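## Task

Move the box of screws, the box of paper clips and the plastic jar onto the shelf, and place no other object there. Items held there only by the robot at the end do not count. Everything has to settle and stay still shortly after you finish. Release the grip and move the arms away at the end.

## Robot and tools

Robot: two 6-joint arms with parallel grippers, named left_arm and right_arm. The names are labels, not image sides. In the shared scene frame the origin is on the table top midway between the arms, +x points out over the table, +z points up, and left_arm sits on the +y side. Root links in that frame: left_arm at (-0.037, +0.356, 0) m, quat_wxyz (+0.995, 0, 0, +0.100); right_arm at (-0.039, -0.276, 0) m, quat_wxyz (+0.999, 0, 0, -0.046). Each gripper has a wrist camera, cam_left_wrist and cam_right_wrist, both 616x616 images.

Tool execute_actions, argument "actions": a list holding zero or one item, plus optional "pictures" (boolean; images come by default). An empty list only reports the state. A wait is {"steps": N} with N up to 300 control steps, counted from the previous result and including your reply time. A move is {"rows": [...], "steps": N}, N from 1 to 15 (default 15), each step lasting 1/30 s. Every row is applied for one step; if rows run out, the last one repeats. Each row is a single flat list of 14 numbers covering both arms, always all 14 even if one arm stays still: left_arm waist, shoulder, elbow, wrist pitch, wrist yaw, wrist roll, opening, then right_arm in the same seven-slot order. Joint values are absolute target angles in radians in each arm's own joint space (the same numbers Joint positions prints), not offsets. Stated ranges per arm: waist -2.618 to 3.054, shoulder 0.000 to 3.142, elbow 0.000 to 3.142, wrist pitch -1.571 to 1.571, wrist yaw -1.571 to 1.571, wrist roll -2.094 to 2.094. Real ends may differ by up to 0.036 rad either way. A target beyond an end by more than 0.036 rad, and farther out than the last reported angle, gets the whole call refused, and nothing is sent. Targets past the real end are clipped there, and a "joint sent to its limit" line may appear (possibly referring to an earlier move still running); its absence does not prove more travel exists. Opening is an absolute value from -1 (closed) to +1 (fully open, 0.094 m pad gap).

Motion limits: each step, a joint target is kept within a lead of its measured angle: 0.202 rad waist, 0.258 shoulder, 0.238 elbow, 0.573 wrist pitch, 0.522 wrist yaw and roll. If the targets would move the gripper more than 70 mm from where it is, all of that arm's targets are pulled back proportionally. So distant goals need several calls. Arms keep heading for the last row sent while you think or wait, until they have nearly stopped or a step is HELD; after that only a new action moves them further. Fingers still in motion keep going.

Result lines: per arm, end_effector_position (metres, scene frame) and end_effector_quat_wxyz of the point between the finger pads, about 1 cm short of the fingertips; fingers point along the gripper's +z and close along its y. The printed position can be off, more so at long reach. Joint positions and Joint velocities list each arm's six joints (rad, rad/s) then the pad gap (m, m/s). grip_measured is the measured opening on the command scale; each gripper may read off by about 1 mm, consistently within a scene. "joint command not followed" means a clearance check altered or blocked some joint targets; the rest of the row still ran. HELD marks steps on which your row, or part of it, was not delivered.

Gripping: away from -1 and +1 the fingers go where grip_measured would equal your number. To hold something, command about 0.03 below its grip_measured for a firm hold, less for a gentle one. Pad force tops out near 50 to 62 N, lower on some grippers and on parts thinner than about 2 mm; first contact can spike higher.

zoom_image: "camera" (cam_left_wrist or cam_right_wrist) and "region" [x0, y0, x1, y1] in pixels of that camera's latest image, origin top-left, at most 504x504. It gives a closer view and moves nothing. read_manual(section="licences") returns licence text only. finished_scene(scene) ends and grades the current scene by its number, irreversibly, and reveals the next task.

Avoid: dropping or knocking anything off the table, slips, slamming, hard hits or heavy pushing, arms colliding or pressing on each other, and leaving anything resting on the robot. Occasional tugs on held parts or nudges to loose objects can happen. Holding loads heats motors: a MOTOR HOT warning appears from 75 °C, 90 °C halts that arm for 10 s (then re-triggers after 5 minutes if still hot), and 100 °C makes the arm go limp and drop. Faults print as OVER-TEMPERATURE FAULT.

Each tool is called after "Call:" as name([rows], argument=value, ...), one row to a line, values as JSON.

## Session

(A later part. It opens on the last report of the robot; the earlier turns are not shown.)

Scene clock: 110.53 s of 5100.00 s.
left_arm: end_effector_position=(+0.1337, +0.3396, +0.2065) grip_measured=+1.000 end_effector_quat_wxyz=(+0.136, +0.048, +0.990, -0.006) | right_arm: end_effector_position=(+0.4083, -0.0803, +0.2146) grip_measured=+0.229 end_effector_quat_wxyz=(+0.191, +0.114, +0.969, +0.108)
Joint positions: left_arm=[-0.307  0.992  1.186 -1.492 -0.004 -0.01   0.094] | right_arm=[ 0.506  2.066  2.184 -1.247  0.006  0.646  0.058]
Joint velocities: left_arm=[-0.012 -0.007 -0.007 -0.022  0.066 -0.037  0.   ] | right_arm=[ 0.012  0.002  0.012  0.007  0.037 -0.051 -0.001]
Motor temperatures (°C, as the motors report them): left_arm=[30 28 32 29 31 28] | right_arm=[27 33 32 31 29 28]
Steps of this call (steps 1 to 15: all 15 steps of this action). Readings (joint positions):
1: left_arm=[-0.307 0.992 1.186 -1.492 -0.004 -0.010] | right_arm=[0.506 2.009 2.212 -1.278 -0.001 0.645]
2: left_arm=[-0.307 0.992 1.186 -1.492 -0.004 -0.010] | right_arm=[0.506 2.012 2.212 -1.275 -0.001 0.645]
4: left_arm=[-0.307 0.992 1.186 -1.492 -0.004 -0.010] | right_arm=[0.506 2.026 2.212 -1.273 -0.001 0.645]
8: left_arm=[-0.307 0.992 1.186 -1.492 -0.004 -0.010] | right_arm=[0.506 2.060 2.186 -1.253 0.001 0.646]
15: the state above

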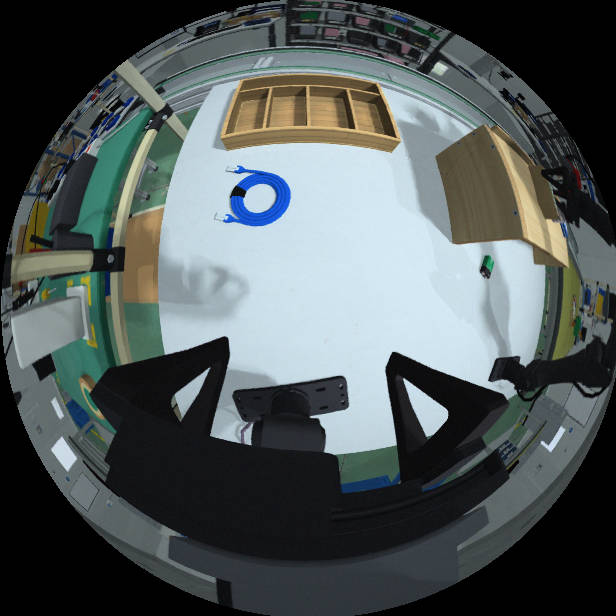

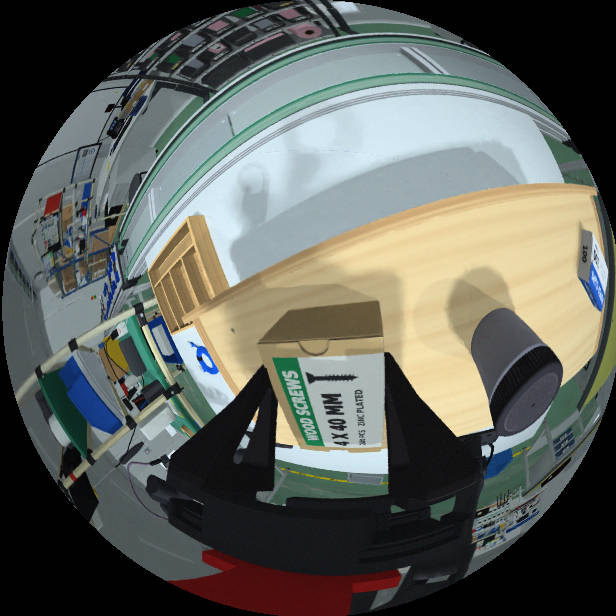

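Call:
execute_actions([
  {"rows":[[-0.3,1.0,1.2,-1.5,0,0,1,0.51,2.06,2.18,-1.24,0,0.65,0.55],[-0.3,1.0,1.2,-1.5,0,0,1,0.51,2.06,2.18,-1.24,0,0.65,0.55],[-0.3,1.0,1.2,-1.5,0,0,1,0.51,2.06,2.18,-1.24,0,0.65,0.55],[-0.3,1.0,1.2,-1.5,0,0,1,0.51,2.06,2.18,-1.24,0,0.65,0.55],[-0.3,1.0,1.2,-1.5,0,0,1,0.51,2.06,2.18,-1.24,0,0.65,0.55],[-0.3,1.0,1.2,-1.5,0,0,1,0.51,2.06,2.18,-1.24,0,0.65,0.55],[-0.3,1.0,1.2,-1.5,0,0,1,0.53,1.9,2.22,-1.3,0,0.65,0.55],[-0.3,1.0,1.2,-1.5,0,0,1,0.53,1.9,2.22,-1.3,0,0.65,0.55],[-0.3,1.0,1.2,-1.5,0,0,1,0.53,1.9,2.22,-1.3,0,0.65,0.55],[-0.3,1.0,1.2,-1.5,0,0,1,0.53,1.9,2.22,-1.3,0,0.65,0.55],[-0.3,1.0,1.2,-1.5,0,0,1,0.6,1.2,1.7,-1.5,0,0.65,0.55]]},
], pictures=false)

Call:
execute_actions([
  {"steps":30},
])

Scene clock: 112.20 s of 5100.00 s.
left_arm: end_effector_position=(+0.1337, +0.3396, +0.2065) grip_measured=+1.000 end_effector_quat_wxyz=(+0.136, +0.048, +0.990, -0.006) | right_arm: end_effector_position=(+0.3049, -0.0965, +0.2756) grip_measured=+0.548 end_effector_quat_wxyz=(+0.198, +0.080, +0.969, +0.123)
Joint positions: left_arm=[-0.307  0.992  1.186 -1.492 -0.004 -0.01   0.094] | right_arm=[ 0.574  1.691  1.931 -1.341  0.004  0.646  0.073]
Joint velocities: left_arm=[-0.002  0.002  0.002  0.007  0.037 -0.007  0.   ] | right_arm=[ 0.364 -1.941 -1.702 -0.535 -0.022 -0.081  0.001]
Motor temperatures (°C, as the motors report them): left_arm=[30 28 32 29 31 28] | right_arm=[27 33 32 31 29 28]
Steps of this call (steps 1 to 15: the robot went on to your last target; steps 16 to 35: nothing new was sent; steps 36 to 50: all 15 steps of this action). Readings (joint positions):
36: left_arm=[-0.307 0.992 1.186 -1.492 -0.004 -0.010] | right_arm=[0.506 2.066 2.184 -1.247 0.006 0.646]
37: left_arm=[-0.307 0.992 1.186 -1.492 -0.004 -0.010] | right_arm=[0.506 2.066 2.184 -1.246 0.005 0.646]
39: left_arm=[-0.307 0.992 1.186 -1.492 -0.004 -0.010] | right_arm=[0.506 2.066 2.184 -1.246 0.005 0.646]
43: left_arm=[-0.307 0.992 1.186 -1.492 -0.004 -0.010] | right_arm=[0.509 2.043 2.184 -1.260 0.005 0.646]
50: the state above

Scene clock: 113.20 s of 5100.00 s.
left_arm: end_effector_position=(+0.1337, +0.3396, +0.2065) grip_measured=+1.000 end_effector_quat_wxyz=(+0.136, +0.048, +0.990, -0.006) | right_arm: end_effector_position=(+0.1784, -0.1561, +0.3342) grip_measured=+0.548 end_effector_quat_wxyz=(+0.248, +0.069, +0.953, +0.161)
Joint positions: left_arm=[-0.307  0.992  1.186 -1.492 -0.004 -0.01   0.094] | right_arm=[ 0.594  1.203  1.725 -1.492 -0.001  0.646  0.073]
Joint velocities: left_arm=[ 0.002 -0.007 -0.002 -0.037  0.007  0.051  0.   ] | right_arm=[-0.007 -0.002 -0.007  0.007 -0.051 -0.007 -0.001]
Motor temperatures (°C, as the motors report them): left_arm=[30 28 32 29 31 28] | right_arm=[27 33 32 31 29 28]
Steps of this call (steps 1 to 30: the robot went on to your last target). Readings (joint positions):
1: left_arm=[-0.307 0.992 1.186 -1.492 -0.004 -0.010] | right_arm=[0.585 1.621 1.870 -1.359 0.002 0.646]
2: left_arm=[-0.307 0.992 1.186 -1.492 -0.004 -0.010] | right_arm=[0.591 1.552 1.817 -1.381 0.000 0.646]
4: left_arm=[-0.307 0.992 1.186 -1.492 -0.004 -0.010] | right_arm=[0.594 1.417 1.749 -1.424 -0.001 0.646]
8: left_arm=[-0.307 0.992 1.186 -1.492 -0.004 -0.010] | right_arm=[0.594 1.194 1.725 -1.469 -0.001 0.646]
30: the state above

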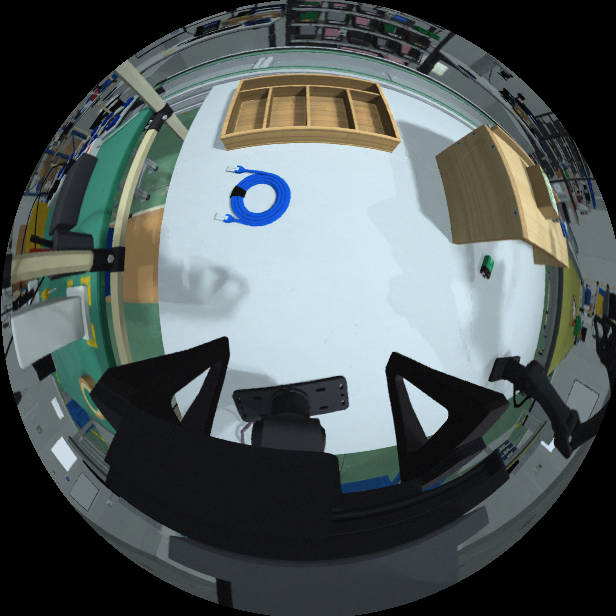

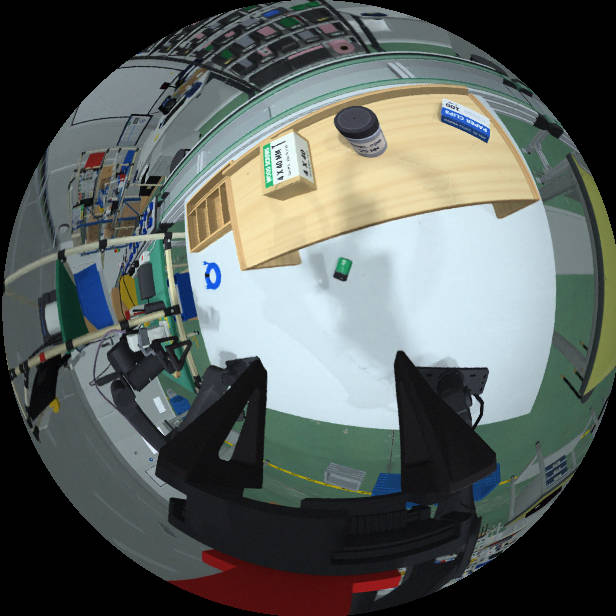

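All three are on the shelf.

Call:
finished_scene(scene=1)

The scene is finished: the task was done.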